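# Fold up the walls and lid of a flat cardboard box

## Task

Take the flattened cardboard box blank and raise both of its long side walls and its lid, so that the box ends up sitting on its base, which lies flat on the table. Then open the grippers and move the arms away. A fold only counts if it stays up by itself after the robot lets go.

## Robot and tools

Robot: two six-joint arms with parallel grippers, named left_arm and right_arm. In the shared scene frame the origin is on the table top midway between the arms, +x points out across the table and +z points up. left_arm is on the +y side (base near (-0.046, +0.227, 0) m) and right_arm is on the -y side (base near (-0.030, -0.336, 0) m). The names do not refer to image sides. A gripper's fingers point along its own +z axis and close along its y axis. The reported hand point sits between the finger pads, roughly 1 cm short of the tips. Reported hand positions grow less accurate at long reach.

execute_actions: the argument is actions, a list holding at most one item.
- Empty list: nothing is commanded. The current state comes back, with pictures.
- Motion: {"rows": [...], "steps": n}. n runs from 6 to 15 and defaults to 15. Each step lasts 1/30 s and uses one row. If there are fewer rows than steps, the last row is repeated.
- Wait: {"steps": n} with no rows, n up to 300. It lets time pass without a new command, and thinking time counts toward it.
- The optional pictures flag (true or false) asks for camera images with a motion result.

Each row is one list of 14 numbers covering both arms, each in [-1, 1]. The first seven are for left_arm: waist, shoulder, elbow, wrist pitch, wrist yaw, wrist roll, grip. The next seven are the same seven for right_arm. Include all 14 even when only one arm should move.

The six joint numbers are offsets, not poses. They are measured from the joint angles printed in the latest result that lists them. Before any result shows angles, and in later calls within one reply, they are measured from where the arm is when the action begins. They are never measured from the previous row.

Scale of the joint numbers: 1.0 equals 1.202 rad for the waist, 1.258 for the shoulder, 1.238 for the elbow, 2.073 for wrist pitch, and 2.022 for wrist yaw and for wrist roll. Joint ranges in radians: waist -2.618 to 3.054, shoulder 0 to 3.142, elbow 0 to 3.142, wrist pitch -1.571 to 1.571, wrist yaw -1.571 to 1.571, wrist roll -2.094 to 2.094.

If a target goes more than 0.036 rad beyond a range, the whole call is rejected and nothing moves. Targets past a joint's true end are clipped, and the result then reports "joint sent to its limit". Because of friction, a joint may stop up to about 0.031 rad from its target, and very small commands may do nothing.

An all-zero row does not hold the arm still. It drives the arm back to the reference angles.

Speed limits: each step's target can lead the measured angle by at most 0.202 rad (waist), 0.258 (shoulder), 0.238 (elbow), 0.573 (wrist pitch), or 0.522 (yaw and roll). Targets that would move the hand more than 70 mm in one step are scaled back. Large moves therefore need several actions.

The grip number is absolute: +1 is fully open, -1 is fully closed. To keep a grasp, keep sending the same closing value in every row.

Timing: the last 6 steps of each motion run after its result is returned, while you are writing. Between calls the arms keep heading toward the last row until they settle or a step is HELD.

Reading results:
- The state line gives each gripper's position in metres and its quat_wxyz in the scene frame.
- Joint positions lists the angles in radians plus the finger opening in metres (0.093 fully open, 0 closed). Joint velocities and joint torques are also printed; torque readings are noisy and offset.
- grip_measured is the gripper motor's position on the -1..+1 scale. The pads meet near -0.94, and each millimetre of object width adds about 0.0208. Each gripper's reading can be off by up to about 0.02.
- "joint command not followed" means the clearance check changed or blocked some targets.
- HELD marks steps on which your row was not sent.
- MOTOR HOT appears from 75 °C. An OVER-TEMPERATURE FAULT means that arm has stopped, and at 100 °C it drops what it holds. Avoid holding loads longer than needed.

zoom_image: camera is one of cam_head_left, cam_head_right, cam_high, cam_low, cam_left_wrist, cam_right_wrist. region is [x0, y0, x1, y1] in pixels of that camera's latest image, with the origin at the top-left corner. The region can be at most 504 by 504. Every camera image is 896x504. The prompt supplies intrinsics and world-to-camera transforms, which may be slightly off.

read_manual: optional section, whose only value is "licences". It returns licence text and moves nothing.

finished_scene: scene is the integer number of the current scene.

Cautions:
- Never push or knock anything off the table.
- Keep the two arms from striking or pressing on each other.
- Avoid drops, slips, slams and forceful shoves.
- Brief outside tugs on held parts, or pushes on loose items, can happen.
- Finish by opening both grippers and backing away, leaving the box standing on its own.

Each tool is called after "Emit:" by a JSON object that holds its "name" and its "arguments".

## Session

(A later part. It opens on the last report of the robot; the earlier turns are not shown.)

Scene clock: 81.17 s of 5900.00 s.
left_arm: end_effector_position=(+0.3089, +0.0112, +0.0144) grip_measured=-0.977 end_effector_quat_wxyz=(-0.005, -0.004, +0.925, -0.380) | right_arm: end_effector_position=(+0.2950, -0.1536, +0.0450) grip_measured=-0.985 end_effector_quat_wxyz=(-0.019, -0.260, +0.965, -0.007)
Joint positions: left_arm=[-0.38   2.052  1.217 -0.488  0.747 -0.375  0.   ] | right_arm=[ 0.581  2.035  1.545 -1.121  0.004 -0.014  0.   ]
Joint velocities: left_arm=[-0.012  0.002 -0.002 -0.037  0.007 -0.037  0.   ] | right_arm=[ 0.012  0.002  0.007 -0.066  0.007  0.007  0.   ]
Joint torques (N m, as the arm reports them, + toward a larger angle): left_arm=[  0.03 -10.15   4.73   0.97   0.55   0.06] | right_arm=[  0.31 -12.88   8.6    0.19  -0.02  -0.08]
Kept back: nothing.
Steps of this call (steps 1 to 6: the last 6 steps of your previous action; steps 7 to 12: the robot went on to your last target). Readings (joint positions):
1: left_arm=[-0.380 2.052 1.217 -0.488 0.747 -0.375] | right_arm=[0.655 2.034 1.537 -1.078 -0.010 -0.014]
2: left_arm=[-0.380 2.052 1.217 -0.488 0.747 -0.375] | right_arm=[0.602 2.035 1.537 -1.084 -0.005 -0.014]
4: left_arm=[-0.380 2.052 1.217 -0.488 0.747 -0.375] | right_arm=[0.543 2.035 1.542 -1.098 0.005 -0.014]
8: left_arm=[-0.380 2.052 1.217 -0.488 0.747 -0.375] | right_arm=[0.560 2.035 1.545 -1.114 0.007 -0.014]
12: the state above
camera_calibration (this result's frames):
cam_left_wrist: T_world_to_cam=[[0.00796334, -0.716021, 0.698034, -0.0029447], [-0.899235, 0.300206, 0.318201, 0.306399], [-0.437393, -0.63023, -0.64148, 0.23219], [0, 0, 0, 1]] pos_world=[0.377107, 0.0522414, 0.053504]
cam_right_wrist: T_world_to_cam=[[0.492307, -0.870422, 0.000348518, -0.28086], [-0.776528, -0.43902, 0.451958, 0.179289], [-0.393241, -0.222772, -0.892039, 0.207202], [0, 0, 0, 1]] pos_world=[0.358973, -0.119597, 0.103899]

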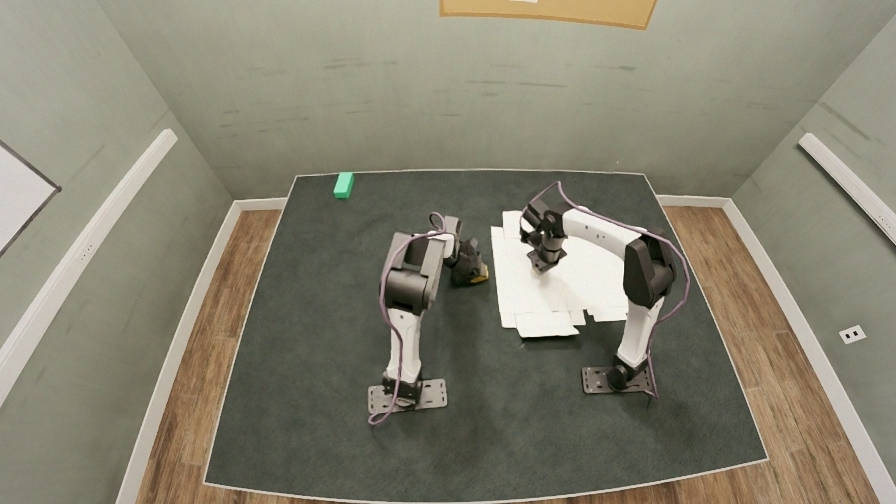

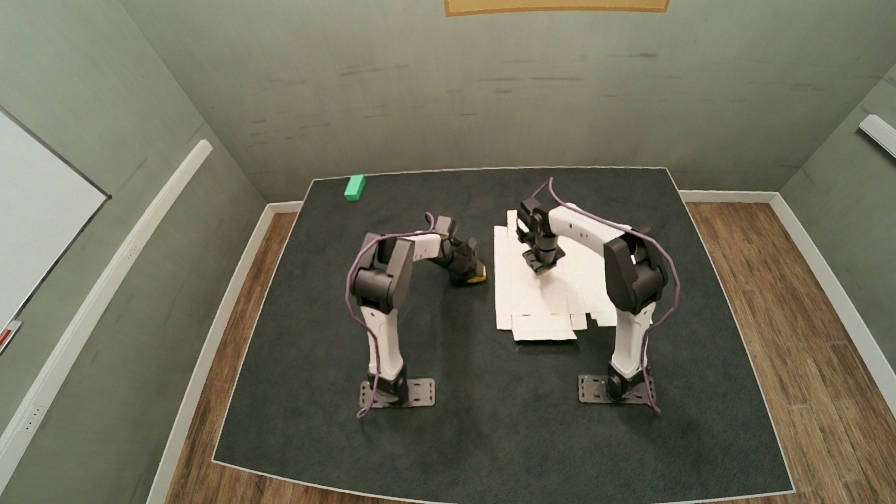

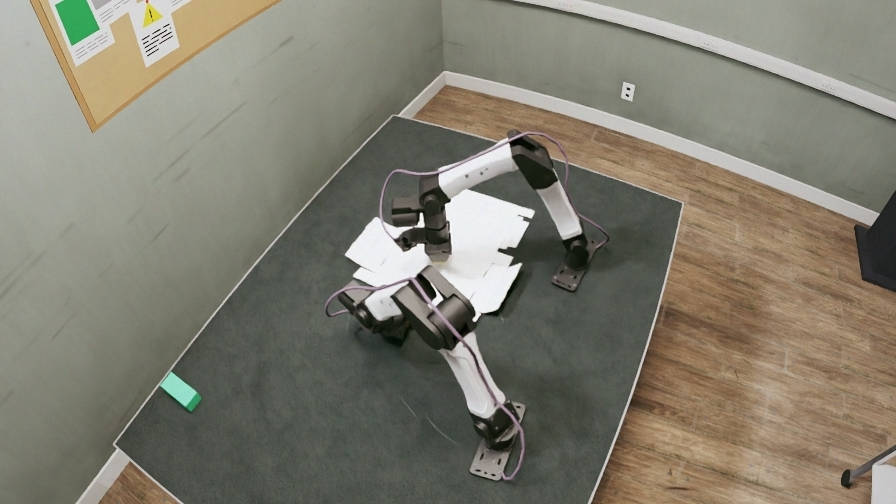

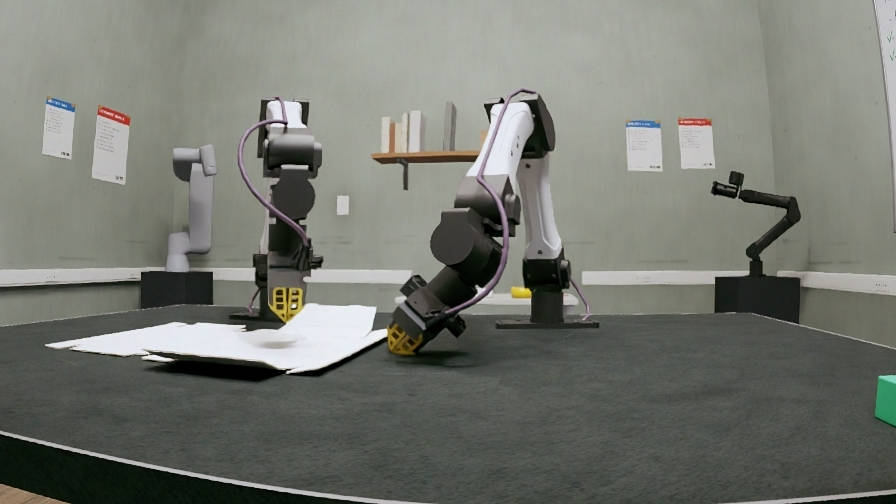

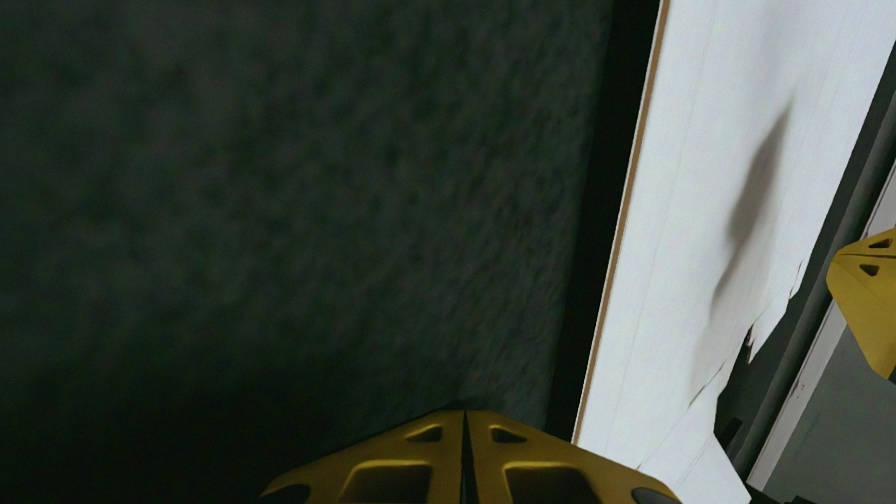

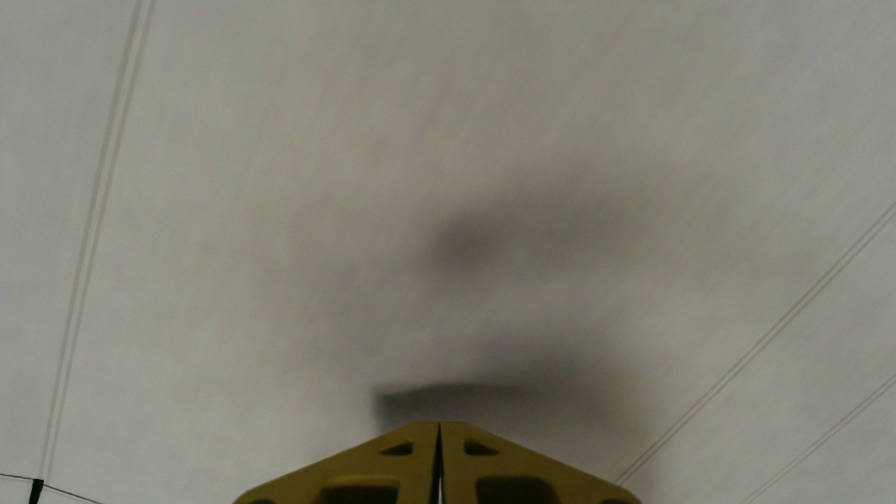

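Emit:
{"name": "execute_actions", "arguments": {"actions": [{"rows": [[0,0,0,0,0,0,-1,0,0.06,-0.085,0.082,0,0,-1]], "steps": 15}], "pictures": false}}

Emit:
{"name": "execute_actions", "arguments": {"actions": [{"rows": [[-0.03,0.007,0.012,0.013,-0.006,-0.022,-1,0,0.04,0,0,0,0,-1],[-0.06,0.014,0.024,0.026,-0.011,-0.044,-1,0,0.04,0,0,0,0,-1],[-0.09,0.021,0.036,0.038,-0.017,-0.066,-1,0,0.04,0,0,0,0,-1],[-0.12,0.028,0.048,0.051,-0.022,-0.088,-1,0,0.04,0,0,0,0,-1],[-0.152,0.036,0.061,0.064,-0.028,-0.111,-1,0,0.04,0,0,0,0,-1]], "steps": 15}], "pictures": true}}

Scene clock: 82.93 s of 5900.00 s.
left_arm: end_effector_position=(+0.3089, +0.0112, +0.0144) grip_measured=-0.977 end_effector_quat_wxyz=(-0.005, -0.004, +0.925, -0.380) | right_arm: end_effector_position=(+0.2977, -0.1521, +0.0094) grip_measured=-0.985 end_effector_quat_wxyz=(-0.018, -0.260, +0.965, -0.007)
Joint positions: left_arm=[-0.38   2.052  1.217 -0.488  0.747 -0.375  0.   ] | right_arm=[ 0.581  2.086  1.474 -0.997  0.004 -0.014  0.   ]
Joint velocities: left_arm=[-0.002 -0.002 -0.017 -0.022 -0.037 -0.037  0.   ] | right_arm=[-0.017 -0.002 -0.007 -0.022 -0.037  0.007  0.   ]
Joint torques (N m, as the arm reports them, + toward a larger angle): left_arm=[  0.11 -10.03   5.46   0.93   0.46   0.  ] | right_arm=[ 0.39 -9.43  3.34  0.8   0.03 -0.08]
Steps of this call (steps 1 to 30: the robot went on to your last target; steps 31 to 44: nothing new was sent; steps 45 to 53: the first 9 steps of this action). Readings (joint positions):
45: left_arm=[-0.380 2.052 1.217 -0.488 0.747 -0.375] | right_arm=[0.581 2.037 1.531 -1.101 0.004 -0.014]
46: left_arm=[-0.380 2.052 1.217 -0.488 0.747 -0.375] | right_arm=[0.581 2.043 1.512 -1.067 0.004 -0.014]
48: left_arm=[-0.380 2.052 1.217 -0.488 0.747 -0.375] | right_arm=[0.581 2.075 1.481 -1.025 0.004 -0.014]
52: left_arm=[-0.380 2.052 1.217 -0.488 0.747 -0.375] | right_arm=[0.581 2.086 1.474 -0.998 0.004 -0.014]
53: the state above

Scene clock: 83.43 s of 5900.00 s.
left_arm: end_effector_position=(+0.2975, -0.0462, +0.0144) grip_measured=-0.977 end_effector_quat_wxyz=(-0.015, +0.002, +0.933, -0.360) | right_arm: end_effector_position=(+0.2963, -0.1670, +0.0091) grip_measured=-0.985 end_effector_quat_wxyz=(-0.031, -0.254, +0.966, -0.031)
Joint positions: left_arm=[-0.544  2.072  1.264 -0.432  0.671 -0.543  0.   ] | right_arm=[ 0.567  2.089  1.474 -1.031  0.046 -0.014  0.   ]
Joint velocities: left_arm=[-0.071 -0.002  0.022  0.022 -0.081 -0.359  0.   ] | right_arm=[-0.051  0.007 -0.002  0.007  0.022 -0.081  0.   ]
Joint torques (N m, as the arm reports them, + toward a larger angle): left_arm=[-1.19 -8.57  7.82  1.89  0.81  0.  ] | right_arm=[ 1.81 -7.35  6.08  0.65 -0.39 -0.08]
Steps of this call (steps 1 to 6: the last 6 steps of your previous action; steps 7 to 15: the first 9 steps of this action, its rows measured from where the robot was after step 6). Readings (joint positions):
6: left_arm=[-0.380 2.052 1.217 -0.488 0.747 -0.375] | right_arm=[0.581 2.086 1.474 -0.997 0.004 -0.014]
7: left_arm=[-0.384 2.052 1.217 -0.487 0.745 -0.381] | right_arm=[0.581 2.087 1.474 -0.998 0.004 -0.014]
8: left_arm=[-0.393 2.052 1.217 -0.483 0.740 -0.395] | right_arm=[0.581 2.087 1.474 -0.998 0.004 -0.014]
10: left_arm=[-0.435 2.057 1.231 -0.466 0.725 -0.441] | right_arm=[0.581 2.087 1.474 -0.998 0.004 -0.014]
14: left_arm=[-0.538 2.072 1.263 -0.434 0.676 -0.530] | right_arm=[0.570 2.088 1.474 -1.028 0.044 -0.014]
15: the state above
camera_calibration (this result's frames):
cam_left_wrist: T_world_to_cam=[[0.00188614, -0.745411, 0.666603, -0.0430684], [-0.889274, 0.303636, 0.342049, 0.310261], [-0.457372, -0.593437, -0.662301, 0.198998], [0, 0, 0, 1]] pos_world=[0.367004, -0.00821738, 0.0543815]
cam_right_wrist: T_world_to_cam=[[0.482306, -0.874972, 0.042476, -0.29133], [-0.776988, -0.404895, 0.482027, 0.196194], [-0.404562, -0.265488, -0.875126, 0.168744], [0, 0, 0, 1]] pos_world=[0.361218, -0.130668, 0.0654757]

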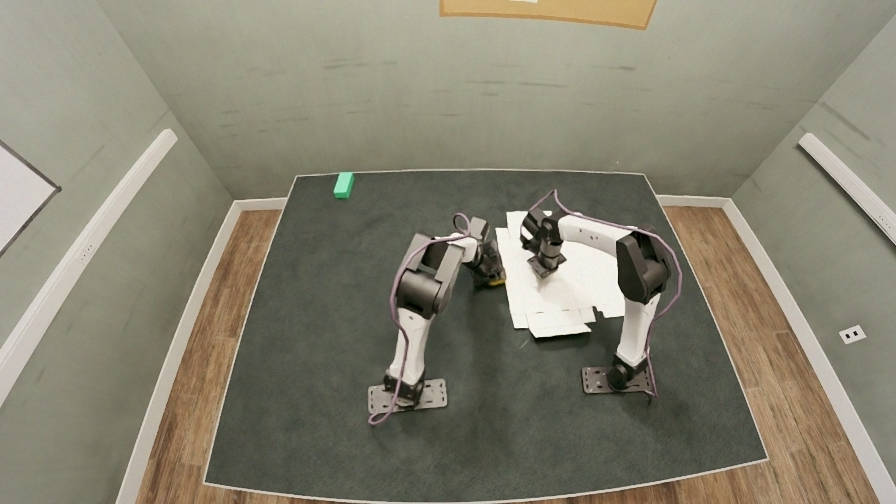

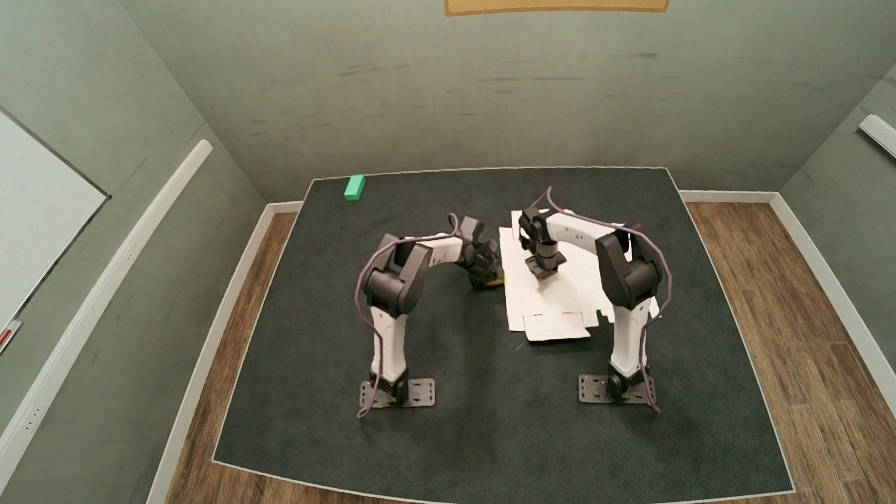

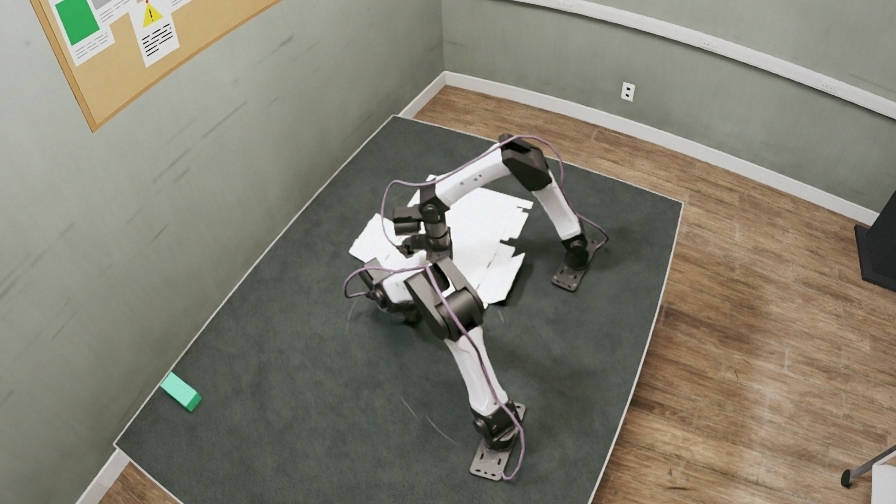

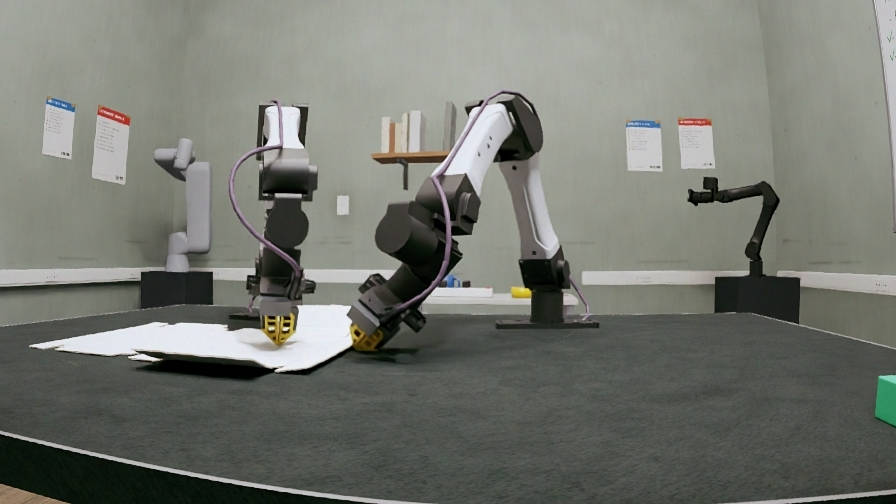

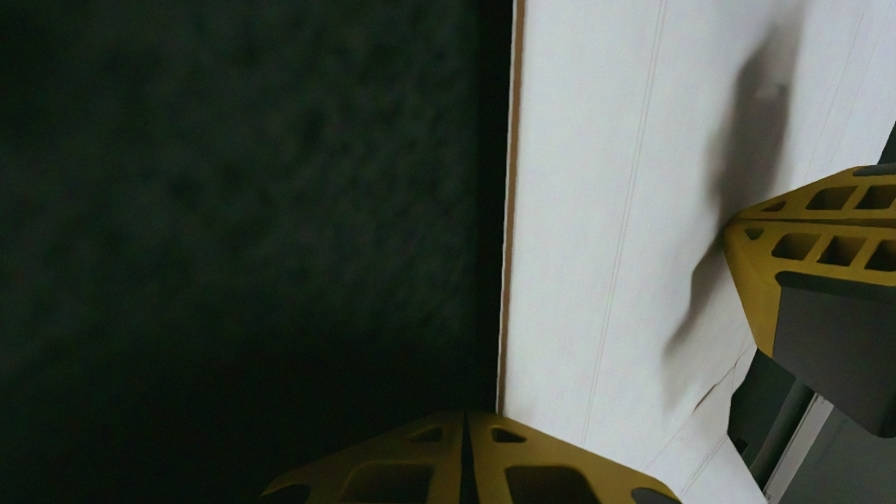

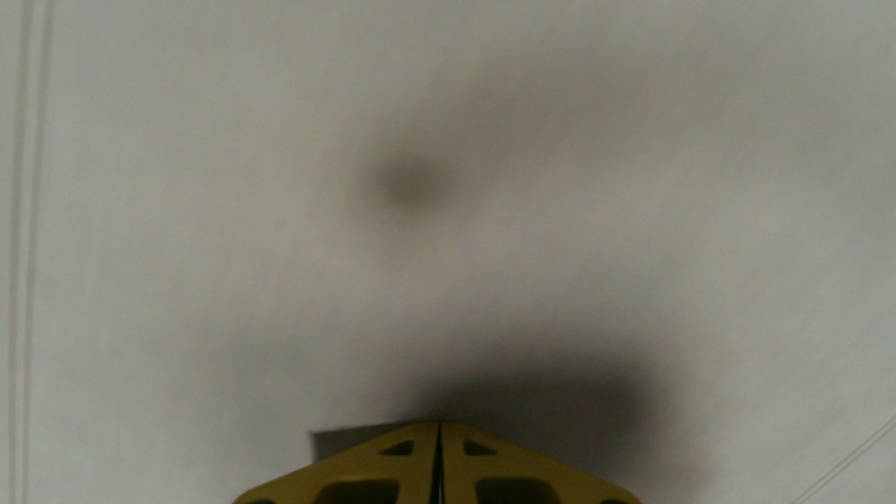

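Emit:
{"name": "zoom_image", "arguments": {"camera": "cam_low", "region": [200, 280, 460, 400]}}

Region (200, 280, 460, 400) of cam_low's 896x504 image, scaled by 1.938, with more detail than that image has; it fills the top 233 rows of this view, and the rest is white.

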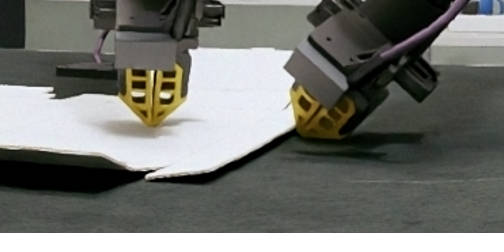

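Emit:
{"name": "execute_actions", "arguments": {"actions": [{"rows": [[0.068,-0.06,-0.052,-0.002,0.03,0.033,-0.1,0,0.02,0,0,0,0,-1]], "steps": 15}], "pictures": false}}

Emit:
{"name": "execute_actions", "arguments": {"actions": [{"steps": 12}], "pictures": true}}

Scene clock: 88.57 s of 5900.00 s.
left_arm: end_effector_position=(+0.3110, -0.0181, +0.0335) grip_measured=-0.103 end_effector_quat_wxyz=(+0.013, -0.008, +0.924, -0.383) | right_arm: end_effector_position=(+0.2965, -0.1684, +0.0092) grip_measured=-0.985 end_effector_quat_wxyz=(-0.031, -0.254, +0.966, -0.035)
Joint positions: left_arm=[-0.457  2.01   1.225 -0.425  0.714 -0.497  0.04 ] | right_arm=[ 0.566  2.089  1.474 -1.033  0.053 -0.014  0.   ]
Joint velocities: left_arm=[-0.037 -0.002 -0.027  0.022  0.022  0.139 -0.   ] | right_arm=[-0.002  0.017  0.002 -0.022  0.007  0.037  0.   ]
Joint torques (N m, as the arm reports them, + toward a larger angle): left_arm=[ -0.12 -10.97   4.14   1.07   0.56   0.04] | right_arm=[ 0.45 -9.28  6.03  0.24 -0.01 -0.08]
Steps of this call (steps 1 to 6: the last 6 steps of your previous action; steps 7 to 30: the robot went on to your last target; steps 31 to 90: nothing new was sent; then 1.83 s passed at rest; steps 91 to 99: the first 9 steps of this action). Readings (joint positions):
91: left_arm=[-0.535 2.065 1.255 -0.427 0.680 -0.574] | right_arm=[0.566 2.089 1.474 -1.032 0.052 -0.014]
92: left_arm=[-0.520 2.050 1.242 -0.425 0.700 -0.554] | right_arm=[0.566 2.089 1.474 -1.033 0.053 -0.014]
94: left_arm=[-0.485 2.021 1.227 -0.425 0.713 -0.528] | right_arm=[0.566 2.089 1.474 -1.033 0.053 -0.014]
98: left_arm=[-0.456 2.010 1.226 -0.425 0.713 -0.501] | right_arm=[0.566 2.089 1.474 -1.033 0.053 -0.014]
99: the state above

Scene clock: 88.97 s of 5900.00 s.
left_arm: end_effector_position=(+0.3092, -0.0181, +0.0326) grip_measured=-0.103 end_effector_quat_wxyz=(+0.013, -0.002, +0.923, -0.384) | right_arm: end_effector_position=(+0.2965, -0.1684, +0.0092) grip_measured=-0.985 end_effector_quat_wxyz=(-0.031, -0.254, +0.966, -0.035)
Joint positions: left_arm=[-0.457  2.01   1.22  -0.425  0.719 -0.483  0.04 ] | right_arm=[ 0.566  2.089  1.474 -1.033  0.053 -0.014  0.   ]
Joint velocities: left_arm=[ 0.002 -0.012  0.002  0.007 -0.095 -0.066 -0.   ] | right_arm=[ 0.002 -0.012 -0.002  0.007 -0.007 -0.066  0.   ]
Joint torques (N m, as the arm reports them, + toward a larger angle): left_arm=[ -0.2  -10.96   4.2    1.03   0.55   0.06] | right_arm=[ 0.42 -9.24  6.03  0.24 -0.02 -0.07]
Kept back: nothing.
Steps of this call (steps 1 to 6: the last 6 steps of your previous action; steps 7 to 12: the robot went on to your last target). Readings (joint positions):
1: left_arm=[-0.457 2.010 1.224 -0.425 0.716 -0.494] | right_arm=[0.566 2.089 1.474 -1.033 0.053 -0.014]
2: left_arm=[-0.457 2.010 1.222 -0.425 0.717 -0.491] | right_arm=[0.566 2.089 1.474 -1.033 0.053 -0.014]
4: left_arm=[-0.457 2.010 1.220 -0.425 0.717 -0.488] | right_arm=[0.566 2.089 1.474 -1.033 0.053 -0.014]
8: left_arm=[-0.457 2.010 1.220 -0.425 0.719 -0.484] | right_arm=[0.566 2.089 1.474 -1.033 0.053 -0.014]
12: the state above
camera_calibration (this result's frames):
cam_left_wrist: T_world_to_cam=[[-0.0107294, -0.710173, 0.703945, -0.0308748], [-0.912376, 0.29505, 0.283754, 0.314767], [-0.409213, -0.639218, -0.65111, 0.216956], [0, 0, 0, 1]] pos_world=[0.375636, 0.0238838, 0.0736802]
cam_right_wrist: T_world_to_cam=[[0.481985, -0.874834, 0.0485446, -0.292573], [-0.777704, -0.401637, 0.483595, 0.196514], [-0.403568, -0.270839, -0.873945, 0.167336], [0, 0, 0, 1]] pos_world=[0.361377, -0.131705, 0.0654123]

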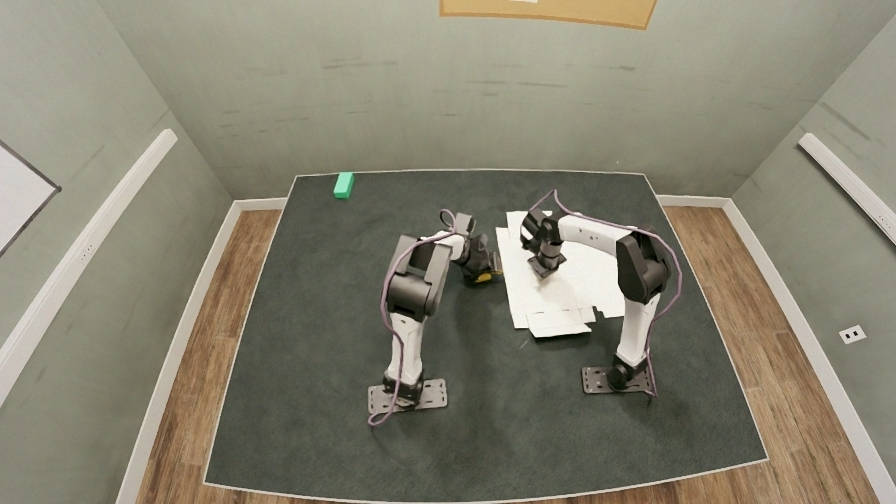

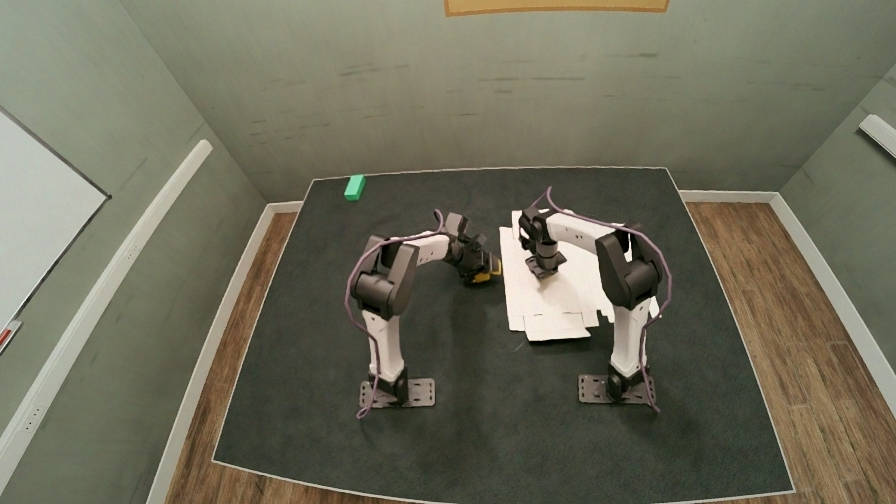

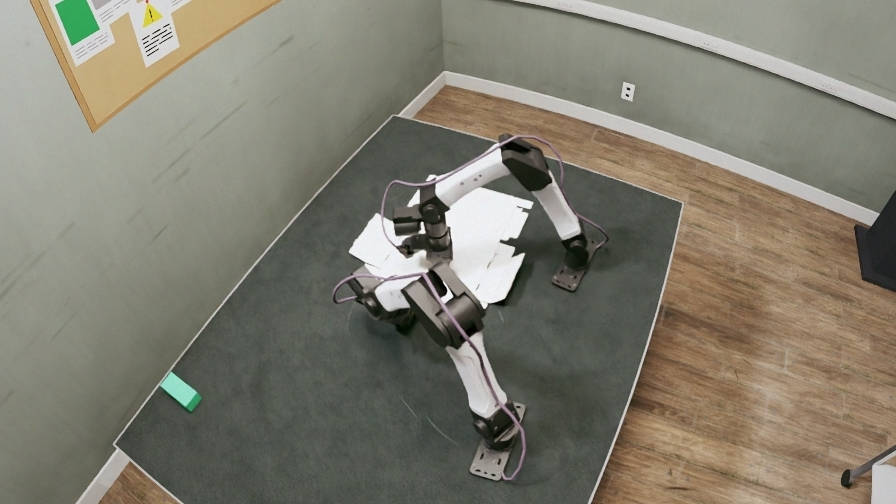

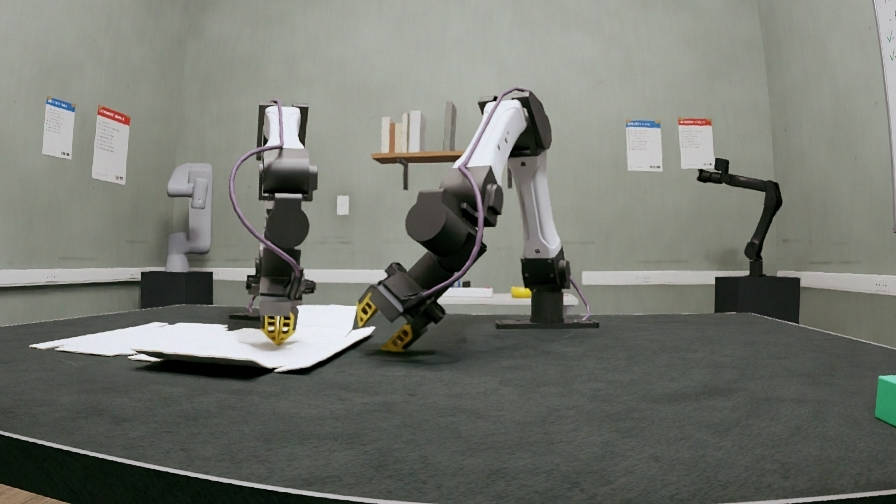

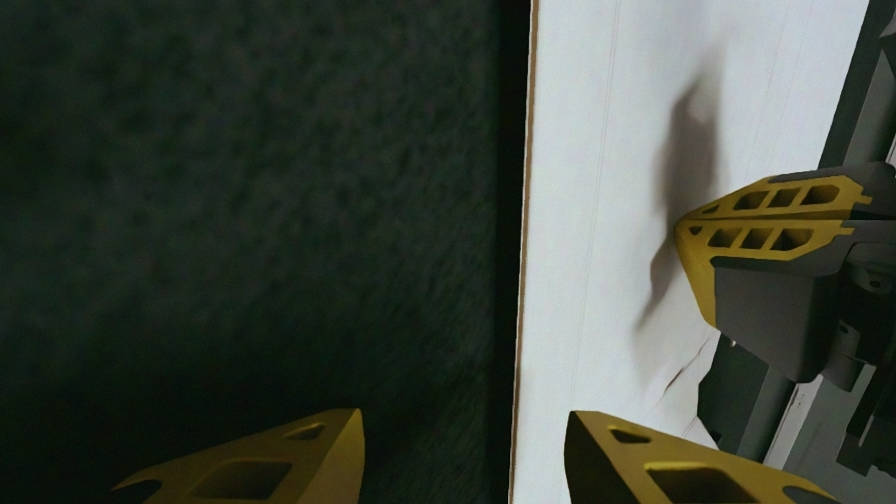

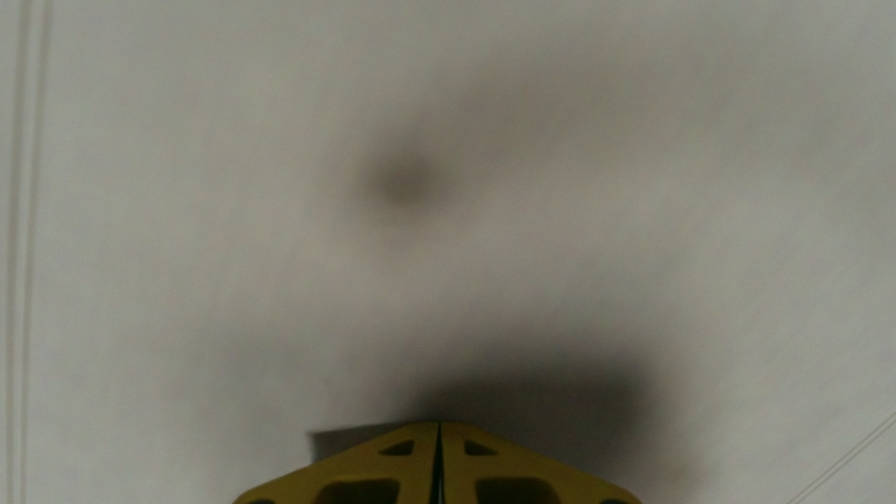

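Emit:
{"name": "execute_actions", "arguments": {"actions": [{"rows": [[-0.025,0.01,0.012,0.008,-0.005,-0.018,-0.1,0,0.02,0,0,0,0,-1],[-0.05,0.02,0.022,0.016,-0.01,-0.035,-0.1,0,0.02,0,0,0,0,-1],[-0.075,0.028,0.032,0.024,-0.015,-0.052,-0.1,0,0.02,0,0,0,0,-1],[-0.1,0.036,0.042,0.032,-0.02,-0.069,-0.1,0,0.02,0,0,0,0,-1],[-0.1245,0.044,0.052,0.042,-0.025,-0.088,-0.1,0,0.02,0,0,0,0,-1]], "steps": 15}], "pictures": false}}

Emit:
{"name": "execute_actions", "arguments": {"actions": [{"steps": 10}], "pictures": true}}

Scene clock: 90.87 s of 5900.00 s.
left_arm: end_effector_position=(+0.2861, -0.0784, +0.0298) grip_measured=-0.103 end_effector_quat_wxyz=(-0.012, +0.018, +0.924, -0.382) | right_arm: end_effector_position=(+0.2966, -0.1684, +0.0092) grip_measured=-0.985 end_effector_quat_wxyz=(-0.031, -0.254, +0.966, -0.035)
Joint positions: left_arm=[-0.617  2.048  1.262 -0.373  0.689 -0.614  0.04 ] | right_arm=[ 0.566  2.089  1.474 -1.033  0.053 -0.014  0.   ]
Joint velocities: left_arm=[-0.183  0.017 -0.007  0.051 -0.022 -0.3    0.   ] | right_arm=[ 0.007  0.007 -0.007 -0.051 -0.007  0.007  0.   ]
Joint torques (N m, as the arm reports them, + toward a larger angle): left_arm=[ 2.09 -9.28  7.74  1.52  0.29 -0.03] | right_arm=[ 0.41 -9.28  6.02  0.22  0.05 -0.07]
Steps of this call (steps 1 to 30: the robot went on to your last target; steps 31 to 48: nothing new was sent; steps 49 to 57: the first 9 steps of this action). Readings (joint positions):
49: left_arm=[-0.459 2.010 1.220 -0.425 0.718 -0.487] | right_arm=[0.566 2.089 1.474 -1.033 0.053 -0.014]
50: left_arm=[-0.467 2.010 1.220 -0.423 0.714 -0.498] | right_arm=[0.566 2.089 1.474 -1.033 0.053 -0.014]
52: left_arm=[-0.504 2.019 1.231 -0.416 0.703 -0.534] | right_arm=[0.566 2.089 1.474 -1.033 0.053 -0.014]
56: left_arm=[-0.607 2.047 1.261 -0.376 0.691 -0.605] | right_arm=[0.566 2.089 1.474 -1.033 0.053 -0.014]
57: the state above

Scene clock: 91.20 s of 5900.00 s.
left_arm: end_effector_position=(+0.2890, -0.0767, +0.0289) grip_measured=-0.103 end_effector_quat_wxyz=(-0.014, -0.001, +0.925, -0.380) | right_arm: end_effector_position=(+0.2966, -0.1684, +0.0092) grip_measured=-0.985 end_effector_quat_wxyz=(-0.031, -0.254, +0.966, -0.035)
Joint positions: left_arm=[-0.613  2.05   1.262 -0.367  0.68  -0.651  0.04 ] | right_arm=[ 0.566  2.089  1.474 -1.033  0.053 -0.014  0.   ]
Joint velocities: left_arm=[-0.012 -0.012 -0.007 -0.066  0.022 -0.007  0.   ] | right_arm=[ 0.007 -0.012  0.002  0.051 -0.022 -0.051  0.   ]
Joint torques (N m, as the arm reports them, + toward a larger angle): left_arm=[ 0.74 -9.26  7.51  1.61  0.26 -0.04] | right_arm=[ 0.43 -9.26  6.02  0.22  0.05 -0.07]
Kept back: nothing.
Steps of this call (steps 1 to 6: the last 6 steps of your previous action; steps 7 to 10: the robot went on to your last target). Readings (joint positions):
1: left_arm=[-0.620 2.049 1.262 -0.372 0.687 -0.622] | right_arm=[0.566 2.089 1.474 -1.033 0.053 -0.014]
2: left_arm=[-0.618 2.049 1.262 -0.371 0.685 -0.629] | right_arm=[0.566 2.089 1.474 -1.033 0.053 -0.014]
4: left_arm=[-0.615 2.050 1.262 -0.370 0.682 -0.639] | right_arm=[0.566 2.089 1.474 -1.033 0.053 -0.014]
8: left_arm=[-0.613 2.050 1.262 -0.368 0.680 -0.649] | right_arm=[0.566 2.089 1.474 -1.033 0.053 -0.014]
10: the state above
camera_calibration (this result's frames):
cam_left_wrist: T_world_to_cam=[[0.00842032, -0.716329, 0.697712, -0.075977], [-0.890576, 0.31194, 0.331011, 0.30832], [-0.454756, -0.624153, -0.635318, 0.18272], [0, 0, 0, 1]] pos_world=[0.358315, -0.0365564, 0.0670384]
cam_right_wrist: T_world_to_cam=[[0.482001, -0.874804, 0.0489245, -0.292641], [-0.77778, -0.401498, 0.483588, 0.196559], [-0.403402, -0.271143, -0.873927, 0.167236], [0, 0, 0, 1]] pos_world=[0.361396, -0.13174, 0.0654152]

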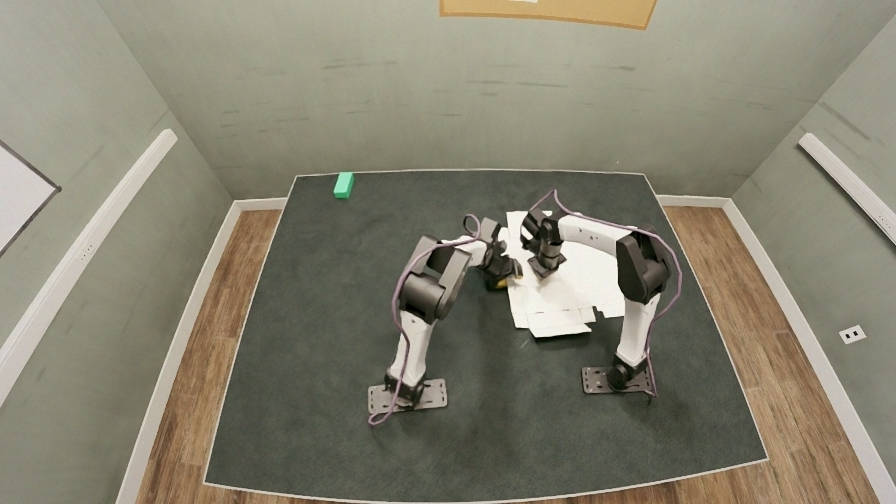

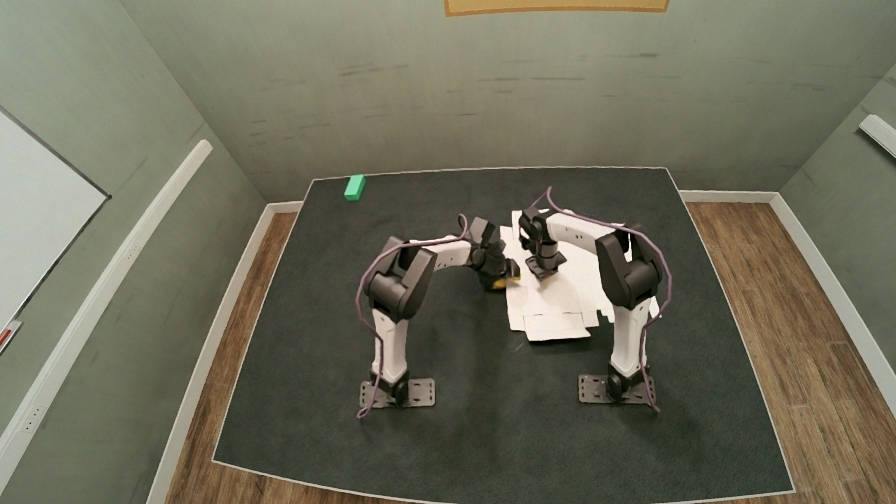

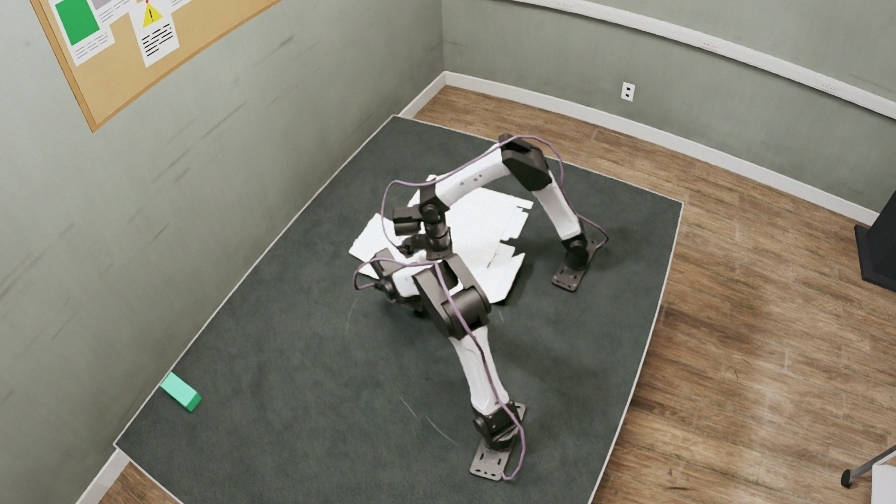

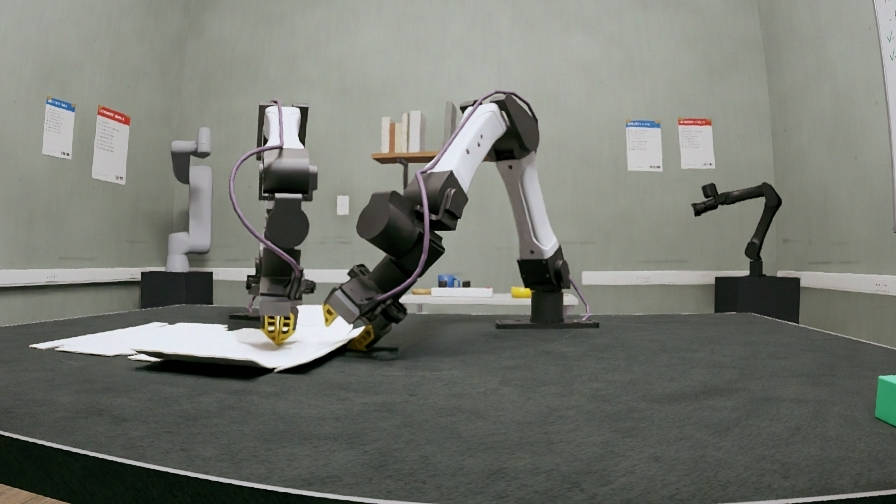

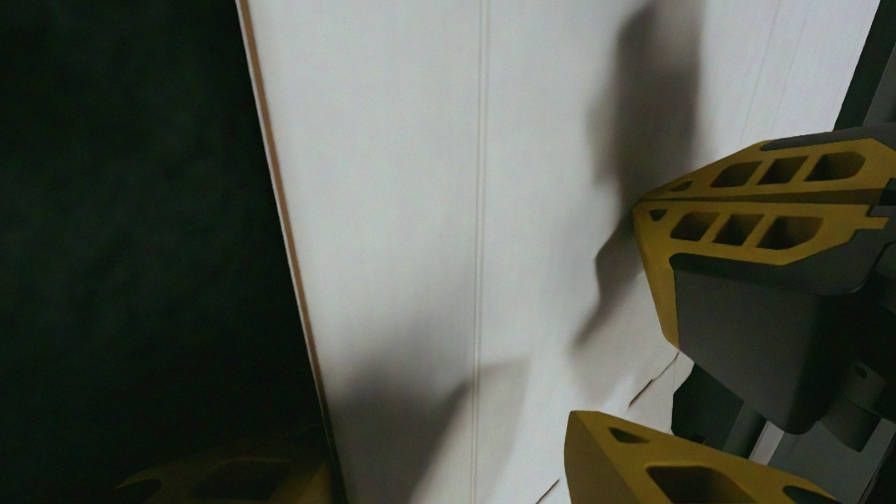

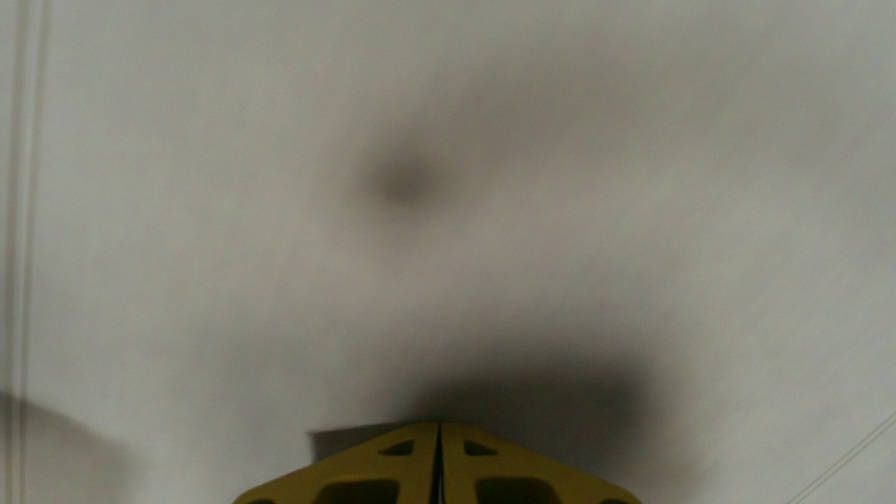

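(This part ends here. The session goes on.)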